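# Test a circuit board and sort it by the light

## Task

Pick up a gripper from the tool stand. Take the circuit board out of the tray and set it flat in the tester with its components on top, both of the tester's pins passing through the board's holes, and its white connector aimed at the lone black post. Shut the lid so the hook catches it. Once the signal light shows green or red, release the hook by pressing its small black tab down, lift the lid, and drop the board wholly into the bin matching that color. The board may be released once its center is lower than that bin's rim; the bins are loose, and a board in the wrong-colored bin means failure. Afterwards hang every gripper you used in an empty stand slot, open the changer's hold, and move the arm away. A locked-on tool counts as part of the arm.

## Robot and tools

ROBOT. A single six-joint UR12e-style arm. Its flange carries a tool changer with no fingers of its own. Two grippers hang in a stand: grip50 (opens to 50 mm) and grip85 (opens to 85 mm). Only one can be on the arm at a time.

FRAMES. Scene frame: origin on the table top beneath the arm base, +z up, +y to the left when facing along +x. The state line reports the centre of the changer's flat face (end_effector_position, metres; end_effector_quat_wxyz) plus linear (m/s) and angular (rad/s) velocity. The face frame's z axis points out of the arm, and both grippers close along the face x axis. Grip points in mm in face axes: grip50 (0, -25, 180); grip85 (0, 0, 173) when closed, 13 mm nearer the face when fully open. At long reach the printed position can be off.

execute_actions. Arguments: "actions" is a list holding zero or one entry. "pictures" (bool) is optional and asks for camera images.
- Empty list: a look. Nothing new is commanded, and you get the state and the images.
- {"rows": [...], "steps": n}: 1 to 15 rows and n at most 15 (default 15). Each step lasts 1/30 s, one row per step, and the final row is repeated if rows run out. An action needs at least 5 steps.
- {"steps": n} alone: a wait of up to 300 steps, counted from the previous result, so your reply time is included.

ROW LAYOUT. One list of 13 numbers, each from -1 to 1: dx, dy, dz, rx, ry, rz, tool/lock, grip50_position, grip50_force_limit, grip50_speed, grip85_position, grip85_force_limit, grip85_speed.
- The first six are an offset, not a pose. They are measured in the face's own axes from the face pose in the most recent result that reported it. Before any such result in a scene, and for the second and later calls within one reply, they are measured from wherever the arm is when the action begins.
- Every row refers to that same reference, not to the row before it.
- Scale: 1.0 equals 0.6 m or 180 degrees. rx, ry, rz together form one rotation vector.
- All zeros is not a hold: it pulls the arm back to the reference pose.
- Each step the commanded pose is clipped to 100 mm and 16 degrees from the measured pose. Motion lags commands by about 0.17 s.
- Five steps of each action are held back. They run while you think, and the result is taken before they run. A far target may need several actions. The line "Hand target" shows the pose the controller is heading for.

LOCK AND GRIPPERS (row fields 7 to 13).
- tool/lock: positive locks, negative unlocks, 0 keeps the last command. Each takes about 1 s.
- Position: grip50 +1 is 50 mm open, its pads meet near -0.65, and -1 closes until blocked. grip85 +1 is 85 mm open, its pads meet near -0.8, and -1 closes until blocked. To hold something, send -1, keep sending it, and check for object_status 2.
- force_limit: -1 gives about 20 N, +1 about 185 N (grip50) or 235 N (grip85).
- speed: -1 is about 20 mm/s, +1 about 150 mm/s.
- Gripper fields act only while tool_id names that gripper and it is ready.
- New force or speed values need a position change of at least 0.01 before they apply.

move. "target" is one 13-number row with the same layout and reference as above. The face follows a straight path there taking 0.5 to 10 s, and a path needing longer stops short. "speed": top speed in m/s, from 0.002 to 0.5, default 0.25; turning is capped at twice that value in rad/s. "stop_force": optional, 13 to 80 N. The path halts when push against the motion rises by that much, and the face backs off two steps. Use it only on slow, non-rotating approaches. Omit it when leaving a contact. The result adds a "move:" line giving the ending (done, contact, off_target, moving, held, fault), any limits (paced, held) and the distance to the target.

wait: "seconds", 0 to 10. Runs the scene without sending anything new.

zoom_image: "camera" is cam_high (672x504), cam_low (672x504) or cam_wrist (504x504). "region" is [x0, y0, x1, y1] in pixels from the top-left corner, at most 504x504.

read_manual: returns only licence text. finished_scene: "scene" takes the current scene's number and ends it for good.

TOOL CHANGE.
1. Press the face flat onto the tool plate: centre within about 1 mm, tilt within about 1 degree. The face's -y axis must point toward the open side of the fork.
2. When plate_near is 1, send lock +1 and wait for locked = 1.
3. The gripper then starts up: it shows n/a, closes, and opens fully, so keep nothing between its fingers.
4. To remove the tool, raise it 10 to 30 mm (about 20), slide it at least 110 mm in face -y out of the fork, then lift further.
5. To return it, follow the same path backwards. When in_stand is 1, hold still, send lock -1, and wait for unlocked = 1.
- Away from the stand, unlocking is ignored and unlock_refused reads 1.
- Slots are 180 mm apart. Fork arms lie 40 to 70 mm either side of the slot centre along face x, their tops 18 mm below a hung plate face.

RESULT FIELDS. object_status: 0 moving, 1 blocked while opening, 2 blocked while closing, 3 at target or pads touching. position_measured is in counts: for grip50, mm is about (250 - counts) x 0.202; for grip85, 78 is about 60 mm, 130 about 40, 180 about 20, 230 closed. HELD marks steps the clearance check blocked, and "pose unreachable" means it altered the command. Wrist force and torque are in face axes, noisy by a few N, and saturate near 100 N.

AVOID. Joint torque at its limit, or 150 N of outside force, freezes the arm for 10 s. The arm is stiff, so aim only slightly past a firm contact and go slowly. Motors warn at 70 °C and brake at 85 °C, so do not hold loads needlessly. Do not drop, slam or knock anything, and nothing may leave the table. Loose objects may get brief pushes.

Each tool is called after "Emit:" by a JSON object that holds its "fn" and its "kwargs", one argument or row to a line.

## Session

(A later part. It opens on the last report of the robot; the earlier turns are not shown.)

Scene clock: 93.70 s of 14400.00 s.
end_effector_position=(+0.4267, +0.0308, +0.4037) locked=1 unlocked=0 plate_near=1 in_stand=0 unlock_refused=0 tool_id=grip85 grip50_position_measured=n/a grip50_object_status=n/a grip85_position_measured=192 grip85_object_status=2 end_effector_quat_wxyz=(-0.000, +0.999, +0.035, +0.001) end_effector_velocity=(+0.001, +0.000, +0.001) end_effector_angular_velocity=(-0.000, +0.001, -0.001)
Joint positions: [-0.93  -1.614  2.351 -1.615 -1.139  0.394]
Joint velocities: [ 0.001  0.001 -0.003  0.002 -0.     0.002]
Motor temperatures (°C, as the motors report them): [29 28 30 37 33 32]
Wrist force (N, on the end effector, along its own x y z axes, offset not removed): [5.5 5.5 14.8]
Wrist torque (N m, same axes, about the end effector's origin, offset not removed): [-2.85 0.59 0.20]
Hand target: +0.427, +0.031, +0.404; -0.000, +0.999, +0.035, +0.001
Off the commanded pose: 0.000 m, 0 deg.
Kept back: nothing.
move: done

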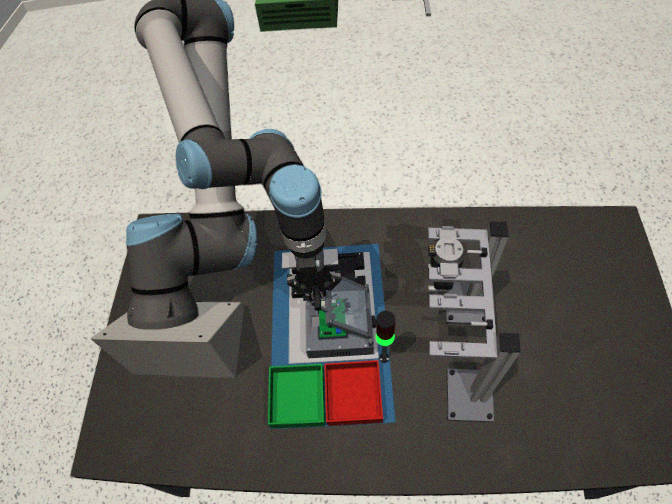

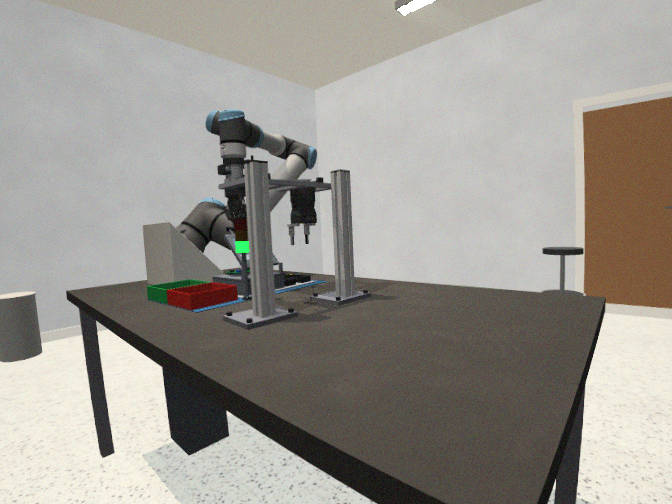

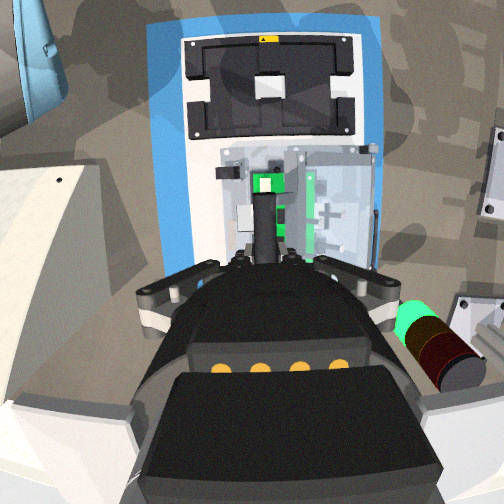

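Emit:
{"fn": "move", "kwargs": {
  "target": [0.0657,0,-0.05,0,0,0,0,0,0,0,-0.3,-1,0],
  "speed": 0.04
}}

Emit:
{"fn": "move", "kwargs": {
  "target": [0.0763,0,-0.0317,0,0,0,0,0,0,0,-0.3,-1,0],
  "speed": 0.04
}}

Emit:
{"fn": "move", "kwargs": {
  "target": [0.082,0,-0.0108,0,0,0,0,0,0,0,-0.3,-1,0],
  "speed": 0.04
}}

Emit:
{"fn": "move", "kwargs": {
  "target": [0.064,0,0.0067,0,0,0,0,0,0,0,-0.3,-1,0],
  "speed": 0.03
}}

Scene clock: 95.53 s of 14400.00 s.
end_effector_position=(+0.4659, +0.0335, +0.4338) locked=1 unlocked=0 plate_near=1 in_stand=0 unlock_refused=0 tool_id=grip85 grip50_position_measured=n/a grip50_object_status=n/a grip85_position_measured=167 grip85_object_status=3 end_effector_quat_wxyz=(-0.000, +0.999, +0.035, +0.001) end_effector_velocity=(+0.001, +0.000, +0.001) end_effector_angular_velocity=(-0.001, +0.000, +0.000)
Joint positions: [-0.891 -1.571  2.259 -1.58  -1.114  0.427]
Joint velocities: [ 0.001  0.002 -0.003  0.     0.001  0.001]
Motor temperatures (°C, as the motors report them): [29 28 30 37 33 32]
Wrist force (N, on the end effector, along its own x y z axes, offset not removed): [-6.2 0.2 4.4]
Wrist torque (N m, same axes, about the end effector's origin, offset not removed): [0.07 -0.42 0.24]
Hand target: +0.466, +0.034, +0.434; -0.000, +0.999, +0.035, +0.001
Off the commanded pose: 0.000 m, 0 deg.
Kept back: nothing.
move: done

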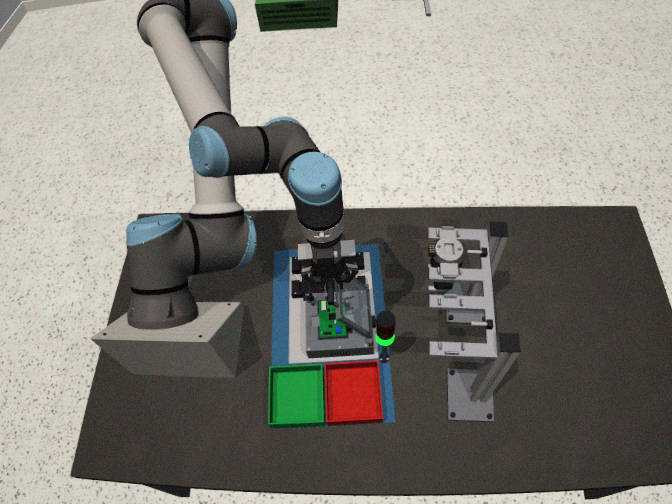

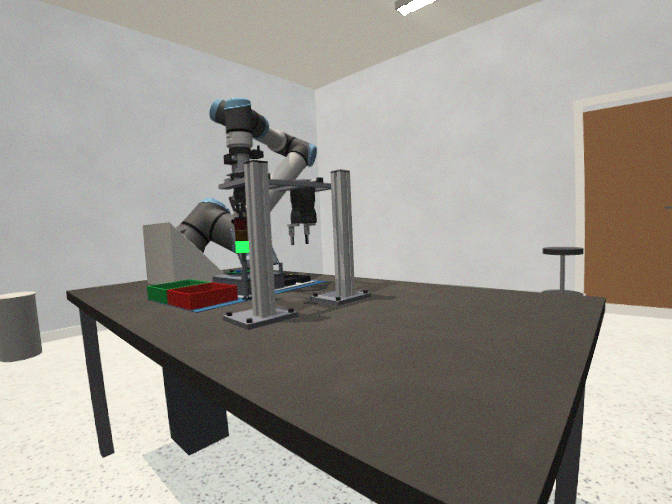

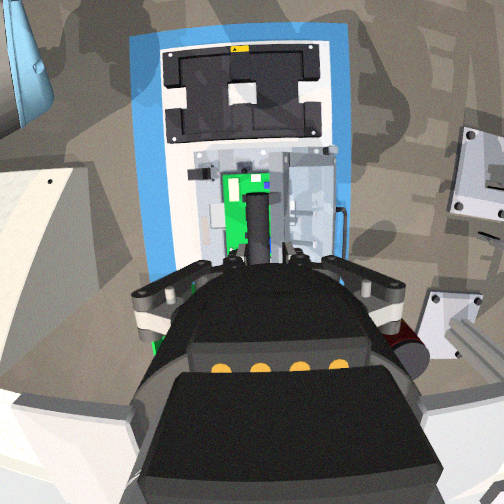

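Scene clock: 97.13 s of 14400.00 s.
end_effector_position=(+0.5113, +0.0368, +0.4528) locked=1 unlocked=0 plate_near=1 in_stand=0 unlock_refused=0 tool_id=grip85 grip50_position_measured=n/a grip50_object_status=n/a grip85_position_measured=167 grip85_object_status=3 end_effector_quat_wxyz=(-0.000, +0.999, +0.035, +0.001) end_effector_velocity=(+0.001, -0.000, +0.001) end_effector_angular_velocity=(-0.000, +0.001, +0.000)
Joint positions: [-0.841 -1.516  2.172 -1.567 -1.083  0.471]
Joint velocities: [ 0.001  0.002 -0.003  0.001 -0.     0.001]
Motor temperatures (°C, as the motors report them): [29 28 30 37 33 32]
Wrist force (N, on the end effector, along its own x y z axes, offset not removed): [-3.8 0.6 2.9]
Wrist torque (N m, same axes, about the end effector's origin, offset not removed): [0.06 -0.34 0.06]
Hand target: +0.511, +0.037, +0.453; -0.000, +0.999, +0.035, +0.001
Off the commanded pose: 0.000 m, 0 deg.
Kept back: nothing.
move: done

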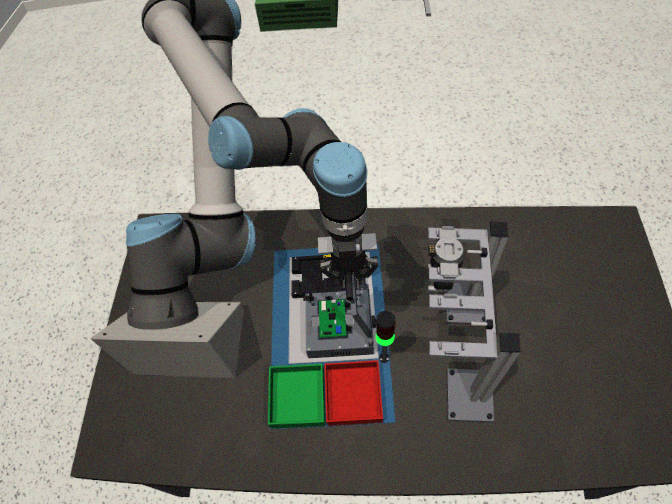

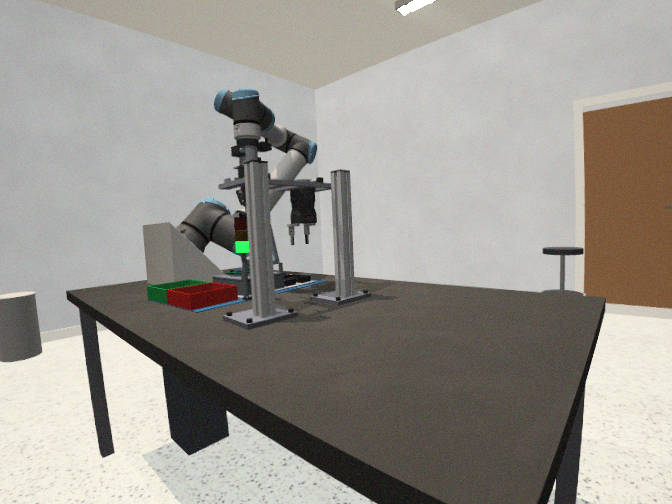

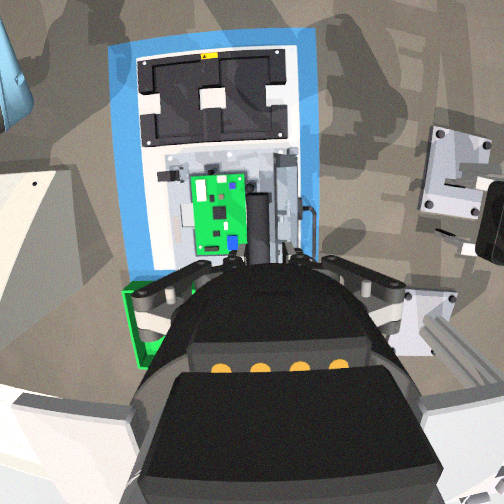

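Scene clock: 98.73 s of 14400.00 s.
end_effector_position=(+0.5603, +0.0402, +0.4594) locked=1 unlocked=0 plate_near=1 in_stand=0 unlock_refused=0 tool_id=grip85 grip50_position_measured=n/a grip50_object_status=n/a grip85_position_measured=167 grip85_object_status=3 end_effector_quat_wxyz=(-0.000, +0.999, +0.035, +0.001) end_effector_velocity=(+0.001, +0.000, +0.000) end_effector_angular_velocity=(+0.000, -0.000, -0.001)
Joint positions: [-0.784 -1.456  2.095 -1.576 -1.049  0.524]
Joint velocities: [ 0.002  0.002 -0.002 -0.     0.001  0.002]
Motor temperatures (°C, as the motors report them): [29 28 30 37 33 32]
Wrist force (N, on the end effector, along its own x y z axes, offset not removed): [-3.1 -1.7 1.8]
Wrist torque (N m, same axes, about the end effector's origin, offset not removed): [-0.30 -0.48 0.02]
Hand target: +0.560, +0.040, +0.459; -0.000, +0.999, +0.035, +0.001
Off the commanded pose: 0.000 m, 0 deg.
Kept back: nothing.
move: done

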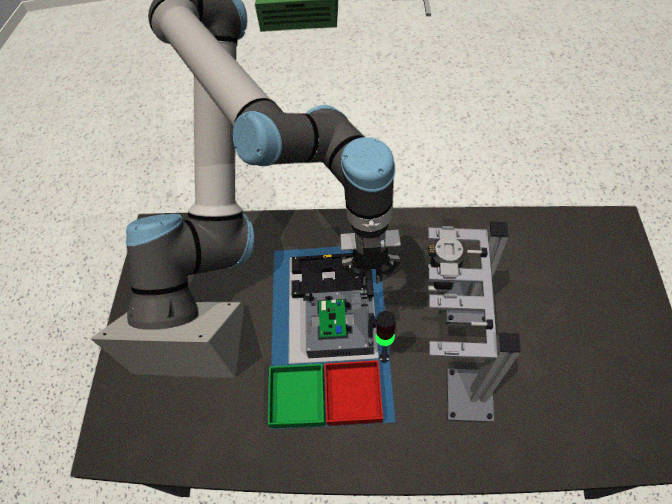

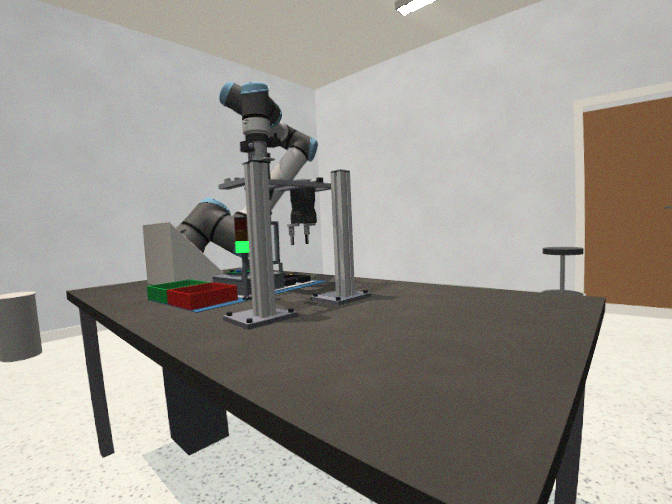

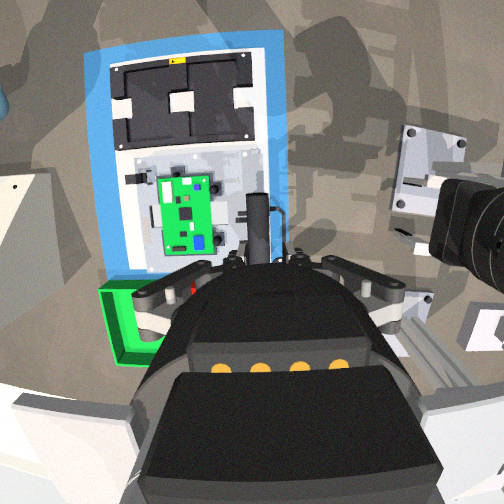

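Scene clock: 100.33 s of 14400.00 s.
end_effector_position=(+0.5984, +0.0429, +0.4555) locked=1 unlocked=0 plate_near=1 in_stand=0 unlock_refused=0 tool_id=grip85 grip50_position_measured=n/a grip50_object_status=n/a grip85_position_measured=167 grip85_object_status=3 end_effector_quat_wxyz=(-0.000, +0.999, +0.035, +0.001) end_effector_velocity=(+0.002, +0.000, +0.000) end_effector_angular_velocity=(-0.001, +0.000, -0.000)
Joint positions: [-0.737 -1.407  2.043 -1.596 -1.021  0.568]
Joint velocities: [ 0.002  0.002 -0.003 -0.001  0.     0.003]
Motor temperatures (°C, as the motors report them): [29 28 30 37 33 32]
Wrist force (N, on the end effector, along its own x y z axes, offset not removed): [-1.9 -4.8 -0.4]
Wrist torque (N m, same axes, about the end effector's origin, offset not removed): [-0.36 -0.47 0.17]
Hand target: +0.599, +0.043, +0.455; -0.000, +0.999, +0.035, +0.001
Off the commanded pose: 0.000 m, 0 deg.
Kept back: nothing.
move: done

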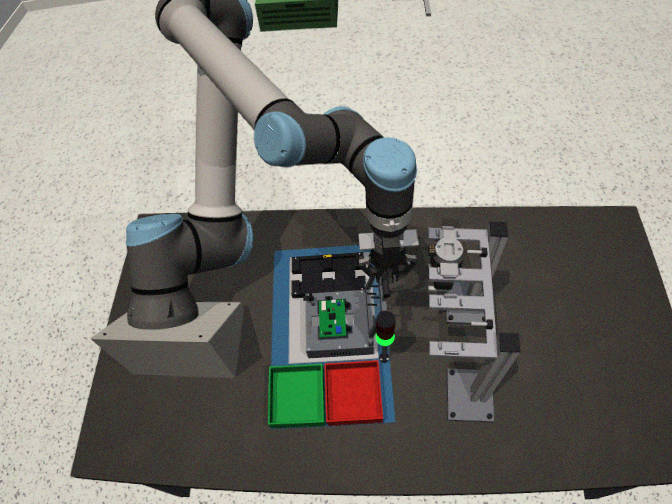

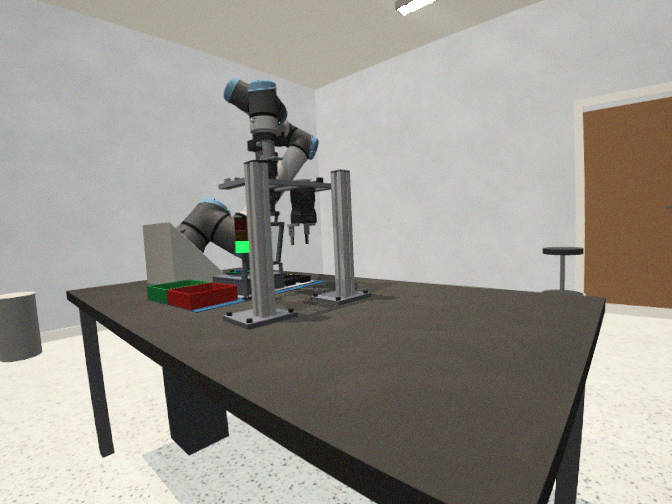

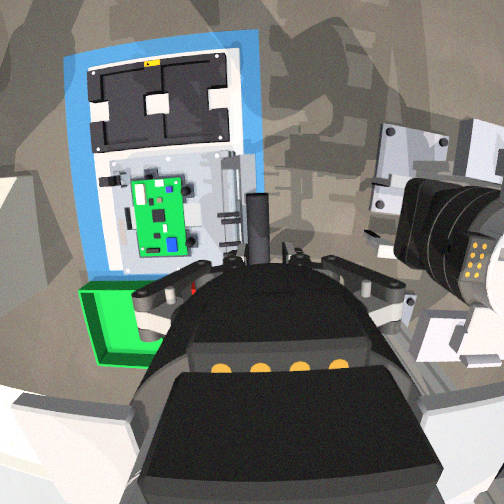

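Emit:
{"fn": "move", "kwargs": {
  "target": [0,0,-0.095,0,0,0,0,0,0,0,-0.3,-1,0],
  "speed": 0.08
}}

Emit:
{"fn": "move", "kwargs": {
  "target": [-0.2438,-0.012,0,0,0,0,0,0,0,0,1,0,0.5],
  "speed": 0.2
}}

Emit:
{"fn": "move", "kwargs": {
  "target": [0,0,0.41,0,0,0,0,0,0,0,1,0,0.5],
  "speed": 0.2
}}

Scene clock: 101.70 s of 14400.00 s.
end_effector_position=(+0.5983, +0.0429, +0.5123) locked=1 unlocked=0 plate_near=1 in_stand=0 unlock_refused=0 tool_id=grip85 grip50_position_measured=n/a grip50_object_status=n/a grip85_position_measured=167 grip85_object_status=3 end_effector_quat_wxyz=(-0.000, +0.999, +0.035, +0.001) end_effector_velocity=(+0.000, -0.000, +0.002) end_effector_angular_velocity=(+0.001, -0.001, +0.001)
Joint positions: [-0.78  -1.416  1.966 -1.489 -1.047  0.527]
Joint velocities: [-0.002  0.    -0.003  0.004 -0.    -0.002]
Motor temperatures (°C, as the motors report them): [29 28 30 37 33 32]
Wrist force (N, on the end effector, along its own x y z axes, offset not removed): [-1.8 0.3 0.0]
Wrist torque (N m, same axes, about the end effector's origin, offset not removed): [-0.07 0.13 0.18]
Hand target: +0.598, +0.043, +0.513; -0.000, +0.999, +0.035, +0.001
Off the commanded pose: 0.000 m, 0 deg.
Kept back: nothing.
move: done

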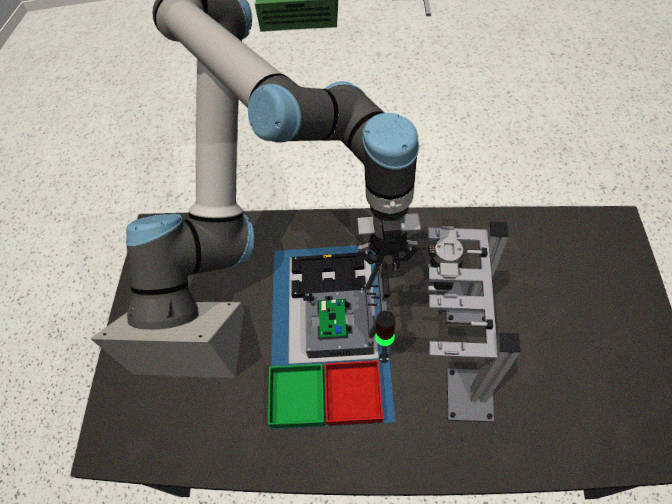

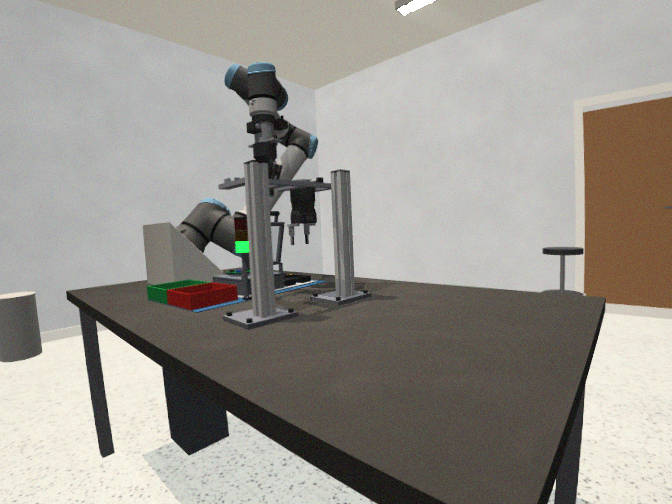

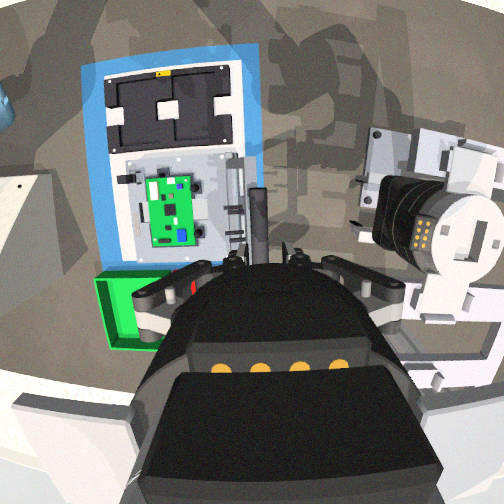

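Scene clock: 103.00 s of 14400.00 s.
end_effector_position=(+0.4520, +0.0397, +0.5119) locked=1 unlocked=0 plate_near=1 in_stand=0 unlock_refused=0 tool_id=grip85 grip50_position_measured=n/a grip50_object_status=n/a grip85_position_measured=3 grip85_object_status=3 end_effector_quat_wxyz=(-0.000, +0.999, +0.035, +0.001) end_effector_velocity=(-0.002, -0.000, +0.000) end_effector_angular_velocity=(-0.001, +0.002, +0.000)
Joint positions: [-0.967 -1.606  2.161 -1.42  -1.163  0.363]
Joint velocities: [-0.003 -0.003  0.002  0.002 -0.004 -0.003]
Motor temperatures (°C, as the motors report them): [29 28 30 37 33 32]
Wrist force (N, on the end effector, along its own x y z axes, offset not removed): [-3.6 1.6 1.4]
Wrist torque (N m, same axes, about the end effector's origin, offset not removed): [-0.08 0.23 -0.12]
Hand target: +0.452, +0.040, +0.512; -0.000, +0.999, +0.035, +0.001
Off the commanded pose: 0.000 m, 0 deg.
Kept back: nothing.
move: done

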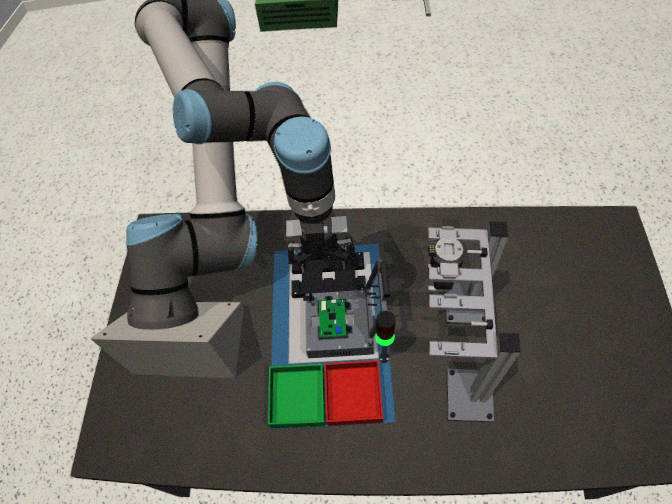

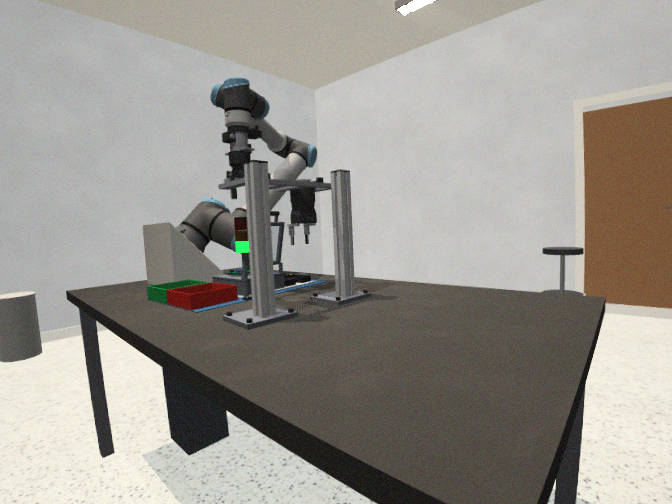

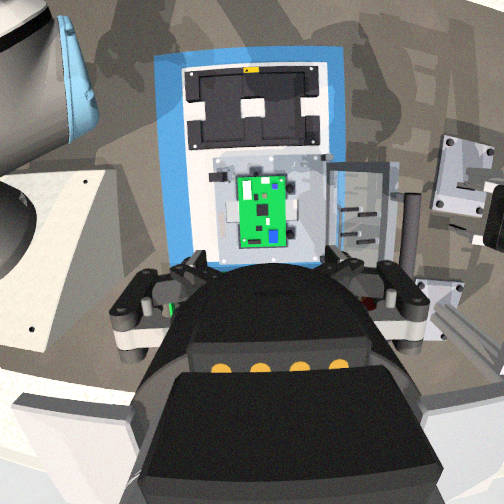

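Scene clock: 104.80 s of 14400.00 s.
end_effector_position=(+0.4525, +0.0401, +0.2661) locked=1 unlocked=0 plate_near=1 in_stand=0 unlock_refused=0 tool_id=grip85 grip50_position_measured=n/a grip50_object_status=n/a grip85_position_measured=3 grip85_object_status=3 end_effector_quat_wxyz=(-0.000, +0.999, +0.035, +0.001) end_effector_velocity=(+0.001, -0.000, -0.002) end_effector_angular_velocity=(-0.000, -0.001, +0.000)
Joint positions: [-0.743 -1.489  2.485 -1.953 -1.025  0.562]
Joint velocities: [ 0.003  0.003  0.001 -0.007  0.002  0.002]
Motor temperatures (°C, as the motors report them): [29 28 30 37 33 32]
Wrist force (N, on the end effector, along its own x y z axes, offset not removed): [-2.0 1.2 3.5]
Wrist torque (N m, same axes, about the end effector's origin, offset not removed): [0.01 0.22 -0.03]
Hand target: +0.453, +0.040, +0.266; -0.000, +0.999, +0.035, +0.001
Off the commanded pose: 0.000 m, 0 deg.
Kept back: nothing.
move: done

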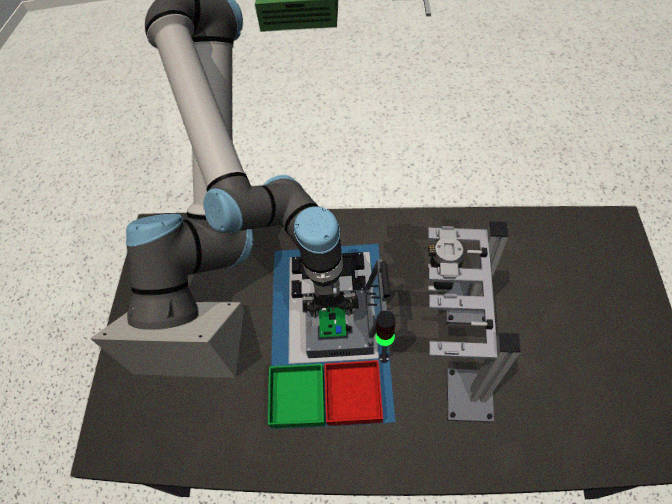

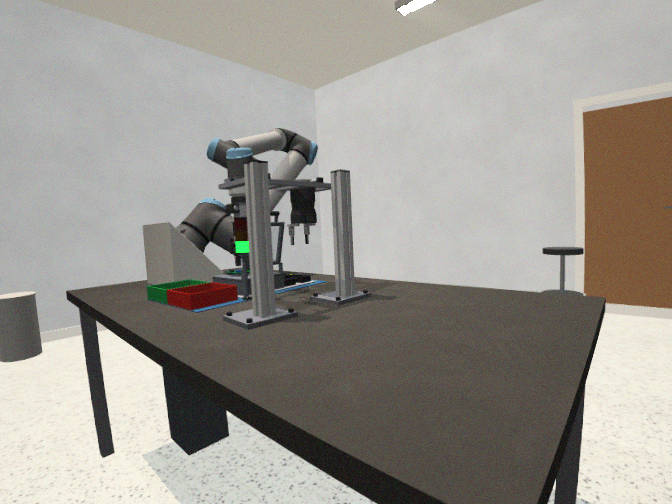

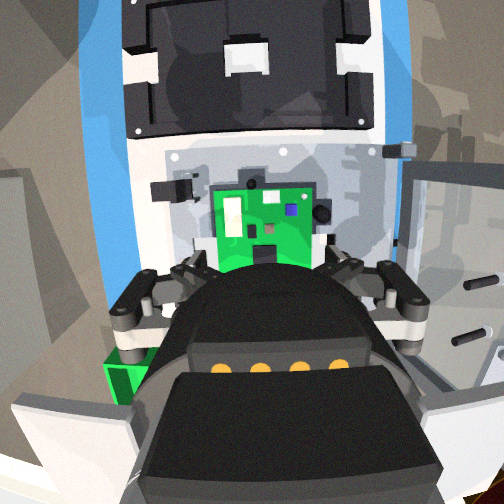

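Emit:
{"fn": "move", "kwargs": {
  "target": [-0.001,0,0.0335,0,0,0,0,0,0,0,1,0,0.5],
  "speed": 0.015,
  "stop_force": 14
}}

Emit:
{"fn": "move", "kwargs": {
  "target": [0,0,0,0,0,0,0,0,0,0,-1,0,-0.6],
  "speed": 0.015
}}

Emit:
{"fn": "move", "kwargs": {
  "target": [0,0,-0.04,0,0,0,0,0,0,0,-1,0,-0.6],
  "speed": 0.015
}}

Scene clock: 106.63 s of 14400.00 s.
end_effector_position=(+0.4520, +0.0401, +0.2462) locked=1 unlocked=0 plate_near=1 in_stand=0 unlock_refused=0 tool_id=grip85 grip50_position_measured=n/a grip50_object_status=n/a grip85_position_measured=3 grip85_object_status=3 end_effector_quat_wxyz=(-0.000, +0.999, +0.035, +0.001) end_effector_velocity=(+0.000, -0.000, -0.002) end_effector_angular_velocity=(-0.000, -0.000, +0.001)
Joint positions: [-0.721 -1.464  2.506 -2.009 -1.012  0.583]
Joint velocities: [ 0.002  0.003  0.002 -0.006  0.001  0.001]
Motor temperatures (°C, as the motors report them): [29 28 30 37 33 32]
Wrist force (N, on the end effector, along its own x y z axes, offset not removed): [-2.2 -3.1 -1.4]
Wrist torque (N m, same axes, about the end effector's origin, offset not removed): [-0.40 0.24 0.24]
Hand target: +0.452, +0.040, +0.246; -0.000, +0.999, +0.035, +0.001
Off the commanded pose: 0.000 m, 0 deg.
Kept back: nothing.
move: done

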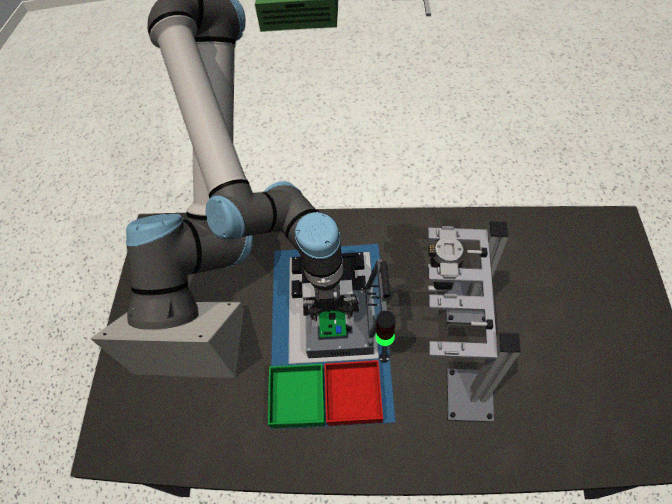

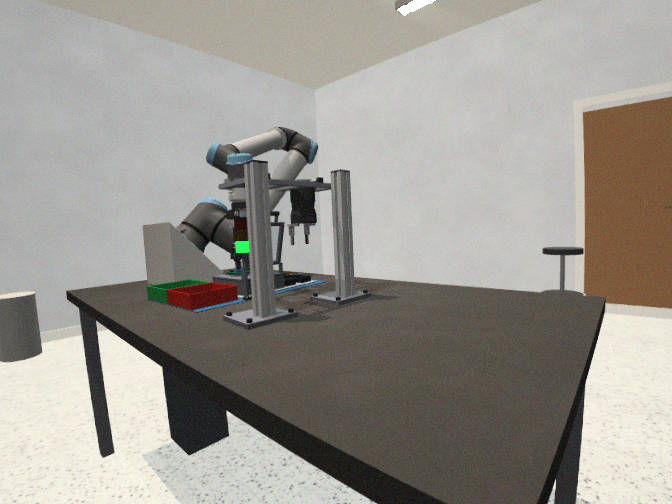

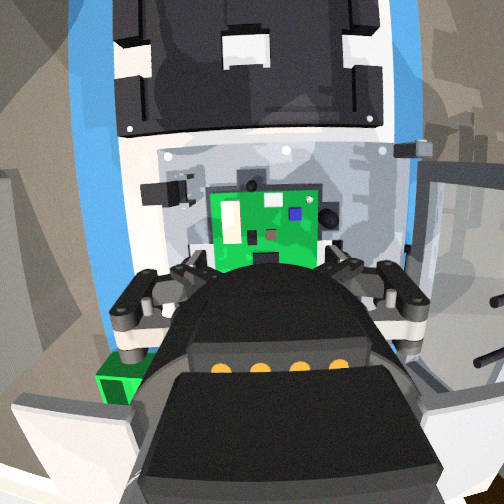

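Scene clock: 107.40 s of 14400.00 s.
end_effector_position=(+0.4520, +0.0401, +0.2461) locked=1 unlocked=0 plate_near=1 in_stand=0 unlock_refused=0 tool_id=grip85 grip50_position_measured=n/a grip50_object_status=n/a grip85_position_measured=52 grip85_object_status=2 end_effector_quat_wxyz=(-0.000, +0.999, +0.035, +0.001) end_effector_velocity=(-0.000, +0.000, -0.000) end_effector_angular_velocity=(+0.000, +0.000, -0.001)
Joint positions: [-0.721 -1.464  2.506 -2.009 -1.012  0.583]
Joint velocities: [-0. -0.  0.  0. -0.  0.]
Motor temperatures (°C, as the motors report them): [29 28 30 37 33 32]
Wrist force (N, on the end effector, along its own x y z axes, offset not removed): [-6.2 -3.6 -28.1]
Wrist torque (N m, same axes, about the end effector's origin, offset not removed): [0.47 -0.81 0.26]
Hand target: +0.452, +0.040, +0.246; -0.000, +0.999, +0.035, +0.001
Off the commanded pose: 0.000 m, 0 deg.
Kept back: nothing.
move: done

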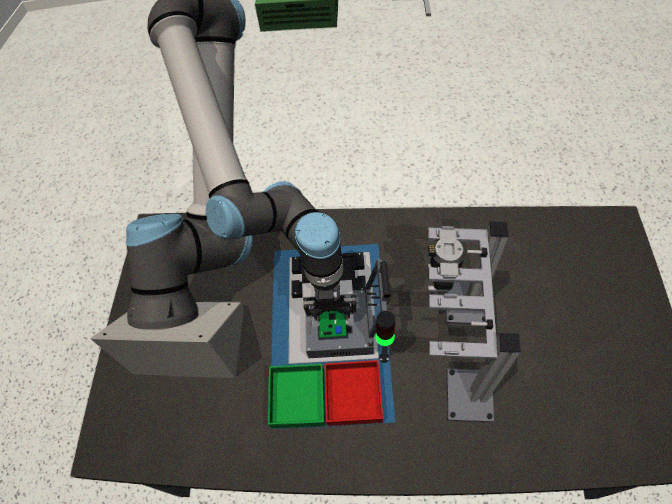

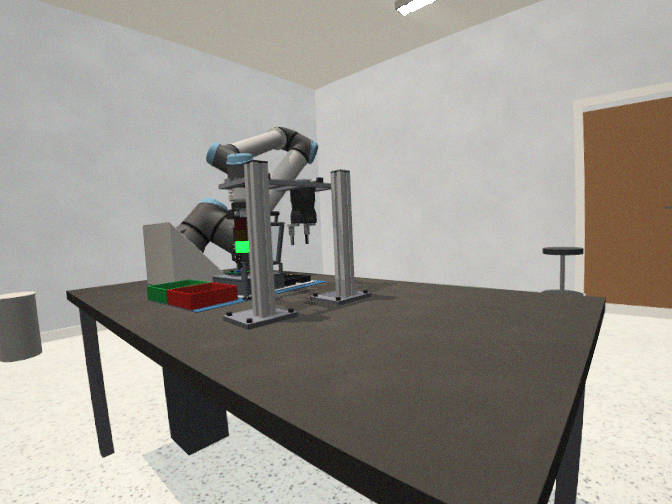

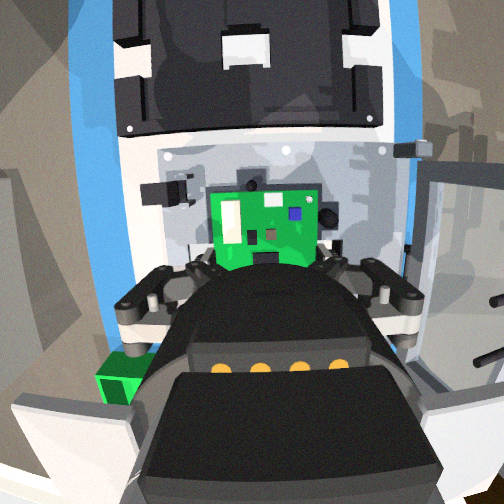

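Scene clock: 109.27 s of 14400.00 s.
end_effector_position=(+0.4519, +0.0400, +0.2700) locked=1 unlocked=0 plate_near=1 in_stand=0 unlock_refused=0 tool_id=grip85 grip50_position_measured=n/a grip50_object_status=n/a grip85_position_measured=52 grip85_object_status=2 end_effector_quat_wxyz=(-0.000, +0.999, +0.035, +0.001) end_effector_velocity=(-0.000, +0.000, +0.001) end_effector_angular_velocity=(+0.001, -0.001, -0.001)
Joint positions: [-0.748 -1.494  2.482 -1.941 -1.028  0.557]
Joint velocities: [-0.002 -0.002 -0.001  0.005  0.    -0.001]
Motor temperatures (°C, as the motors report them): [29 28 30 37 33 32]
Wrist force (N, on the end effector, along its own x y z axes, offset not removed): [-2.3 -3.7 -1.8]
Wrist torque (N m, same axes, about the end effector's origin, offset not removed): [-0.29 0.26 0.17]
Hand target: +0.452, +0.040, +0.270; -0.000, +0.999, +0.035, +0.001
Off the commanded pose: 0.000 m, 0 deg.
Kept back: nothing.
move: done

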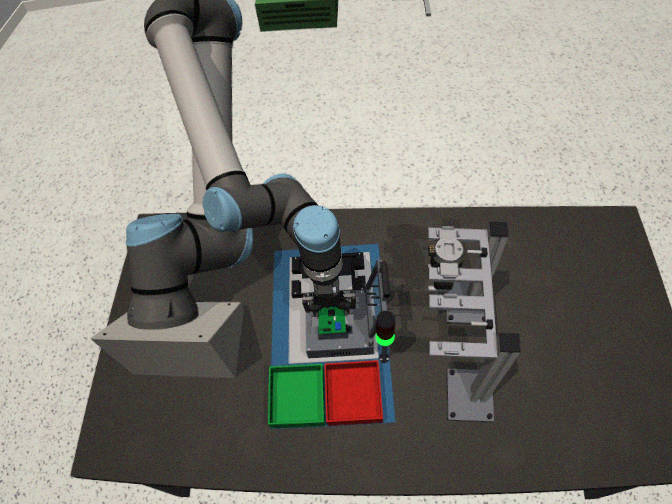

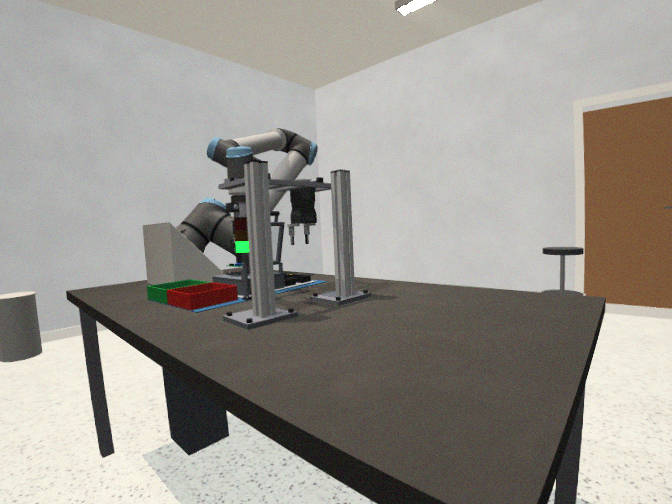

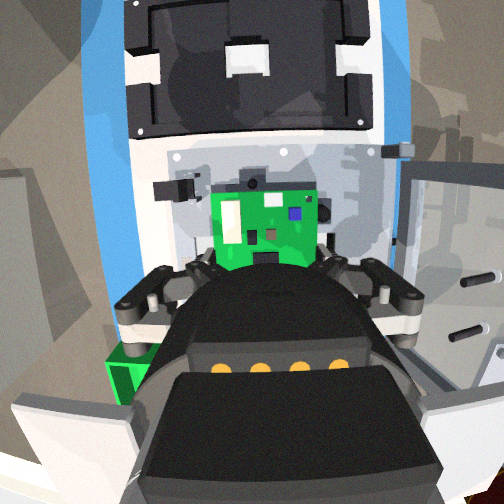

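Emit:
{"fn": "move", "kwargs": {
  "target": [0,0,-0.08,0,0,0,0,0,0,0,-1,0,-0.6],
  "speed": 0.1
}}

Emit:
{"fn": "move", "kwargs": {
  "target": [-0.178,0.355,0,0,0,0,0,0,0,0,-1,0,-0.6],
  "speed": 0.2
}}

Scene clock: 110.43 s of 14400.00 s.
end_effector_position=(+0.4518, +0.0400, +0.3178) locked=1 unlocked=0 plate_near=1 in_stand=0 unlock_refused=0 tool_id=grip85 grip50_position_measured=n/a grip50_object_status=n/a grip85_position_measured=52 grip85_object_status=2 end_effector_quat_wxyz=(-0.000, +0.999, +0.035, +0.001) end_effector_velocity=(+0.000, -0.000, +0.002) end_effector_angular_velocity=(-0.001, -0.001, +0.002)
Joint positions: [-0.8   -1.542  2.429 -1.816 -1.058  0.508]
Joint velocities: [-0.002 -0.002 -0.002  0.004 -0.001 -0.004]
Motor temperatures (°C, as the motors report them): [29 28 30 37 33 32]
Wrist force (N, on the end effector, along its own x y z axes, offset not removed): [-1.1 -0.3 -4.8]
Wrist torque (N m, same axes, about the end effector's origin, offset not removed): [-0.19 0.38 0.06]
Hand target: +0.452, +0.040, +0.318; -0.000, +0.999, +0.035, +0.001
Off the commanded pose: 0.000 m, 0 deg.
Kept back: nothing.
move: done

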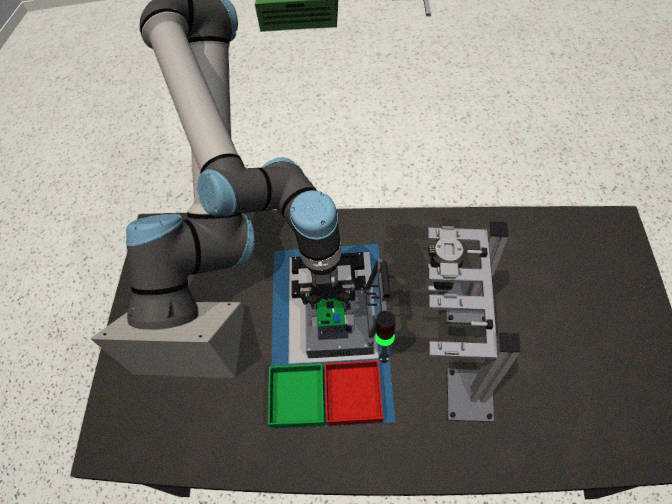

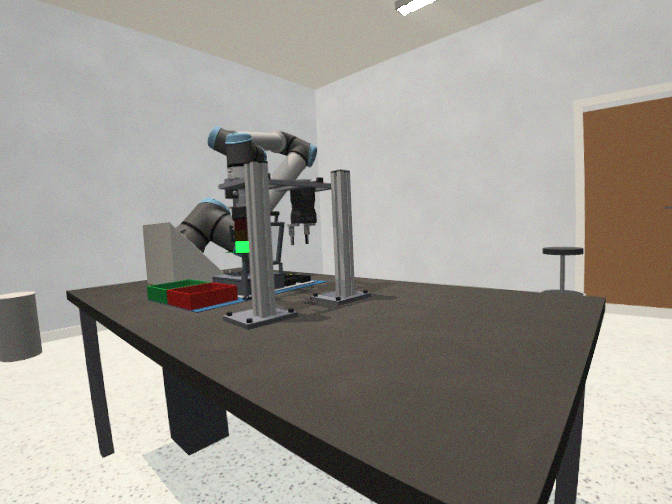

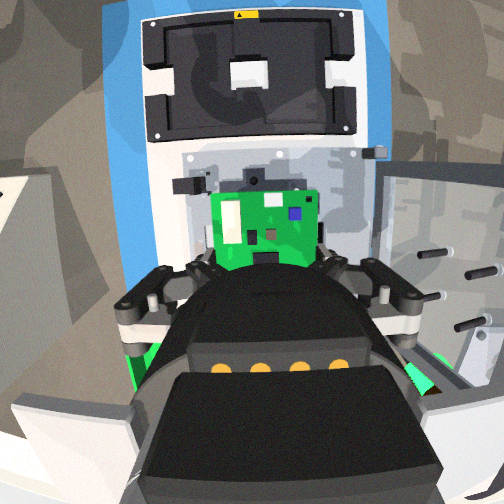

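Scene clock: 112.20 s of 14400.00 s.
end_effector_position=(+0.3606, -0.1796, +0.3173) locked=1 unlocked=0 plate_near=1 in_stand=0 unlock_refused=0 tool_id=grip85 grip50_position_measured=n/a grip50_object_status=n/a grip85_position_measured=52 grip85_object_status=2 end_effector_quat_wxyz=(-0.000, +0.999, +0.035, +0.001) end_effector_velocity=(-0.001, -0.002, -0.000) end_effector_angular_velocity=(-0.001, +0.002, +0.001)
Joint positions: [-1.133 -1.18   2.442 -2.08  -1.273  0.231]
Joint velocities: [-0.002  0.003 -0.001 -0.002 -0.004 -0.002]
Motor temperatures (°C, as the motors report them): [29 28 30 37 33 32]
Wrist force (N, on the end effector, along its own x y z axes, offset not removed): [-1.4 -2.9 -1.5]
Wrist torque (N m, same axes, about the end effector's origin, offset not removed): [-0.35 0.06 0.05]
Hand target: +0.361, -0.180, +0.317; -0.000, +0.999, +0.035, +0.001
Off the commanded pose: 0.001 m, 0 deg.
Kept back: nothing.
move: done

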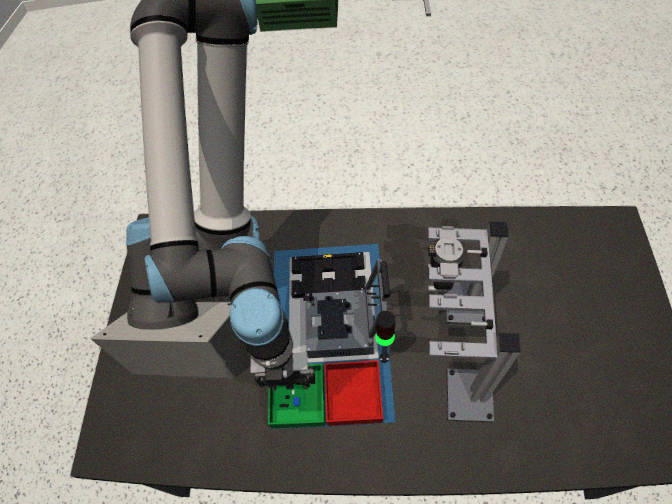

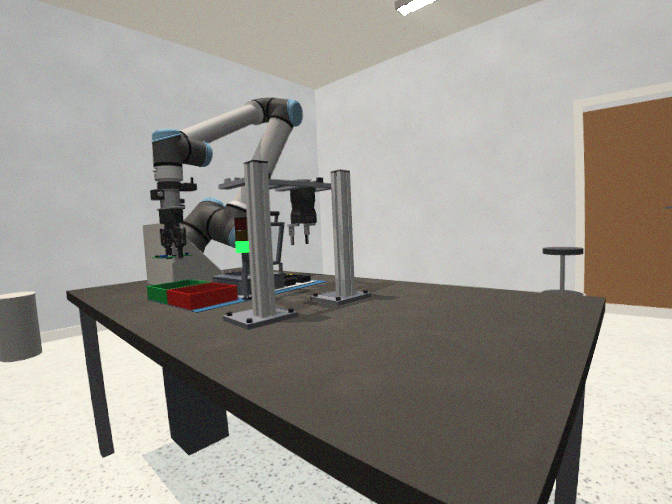

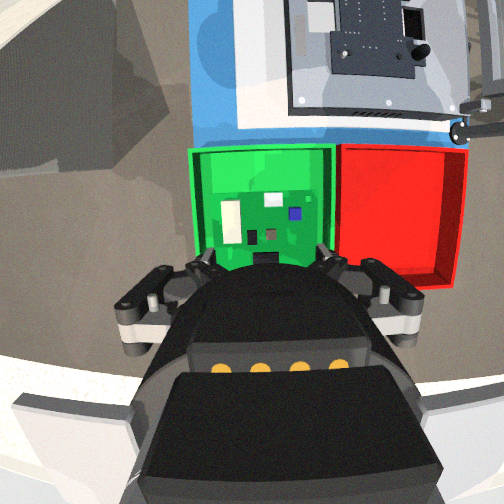

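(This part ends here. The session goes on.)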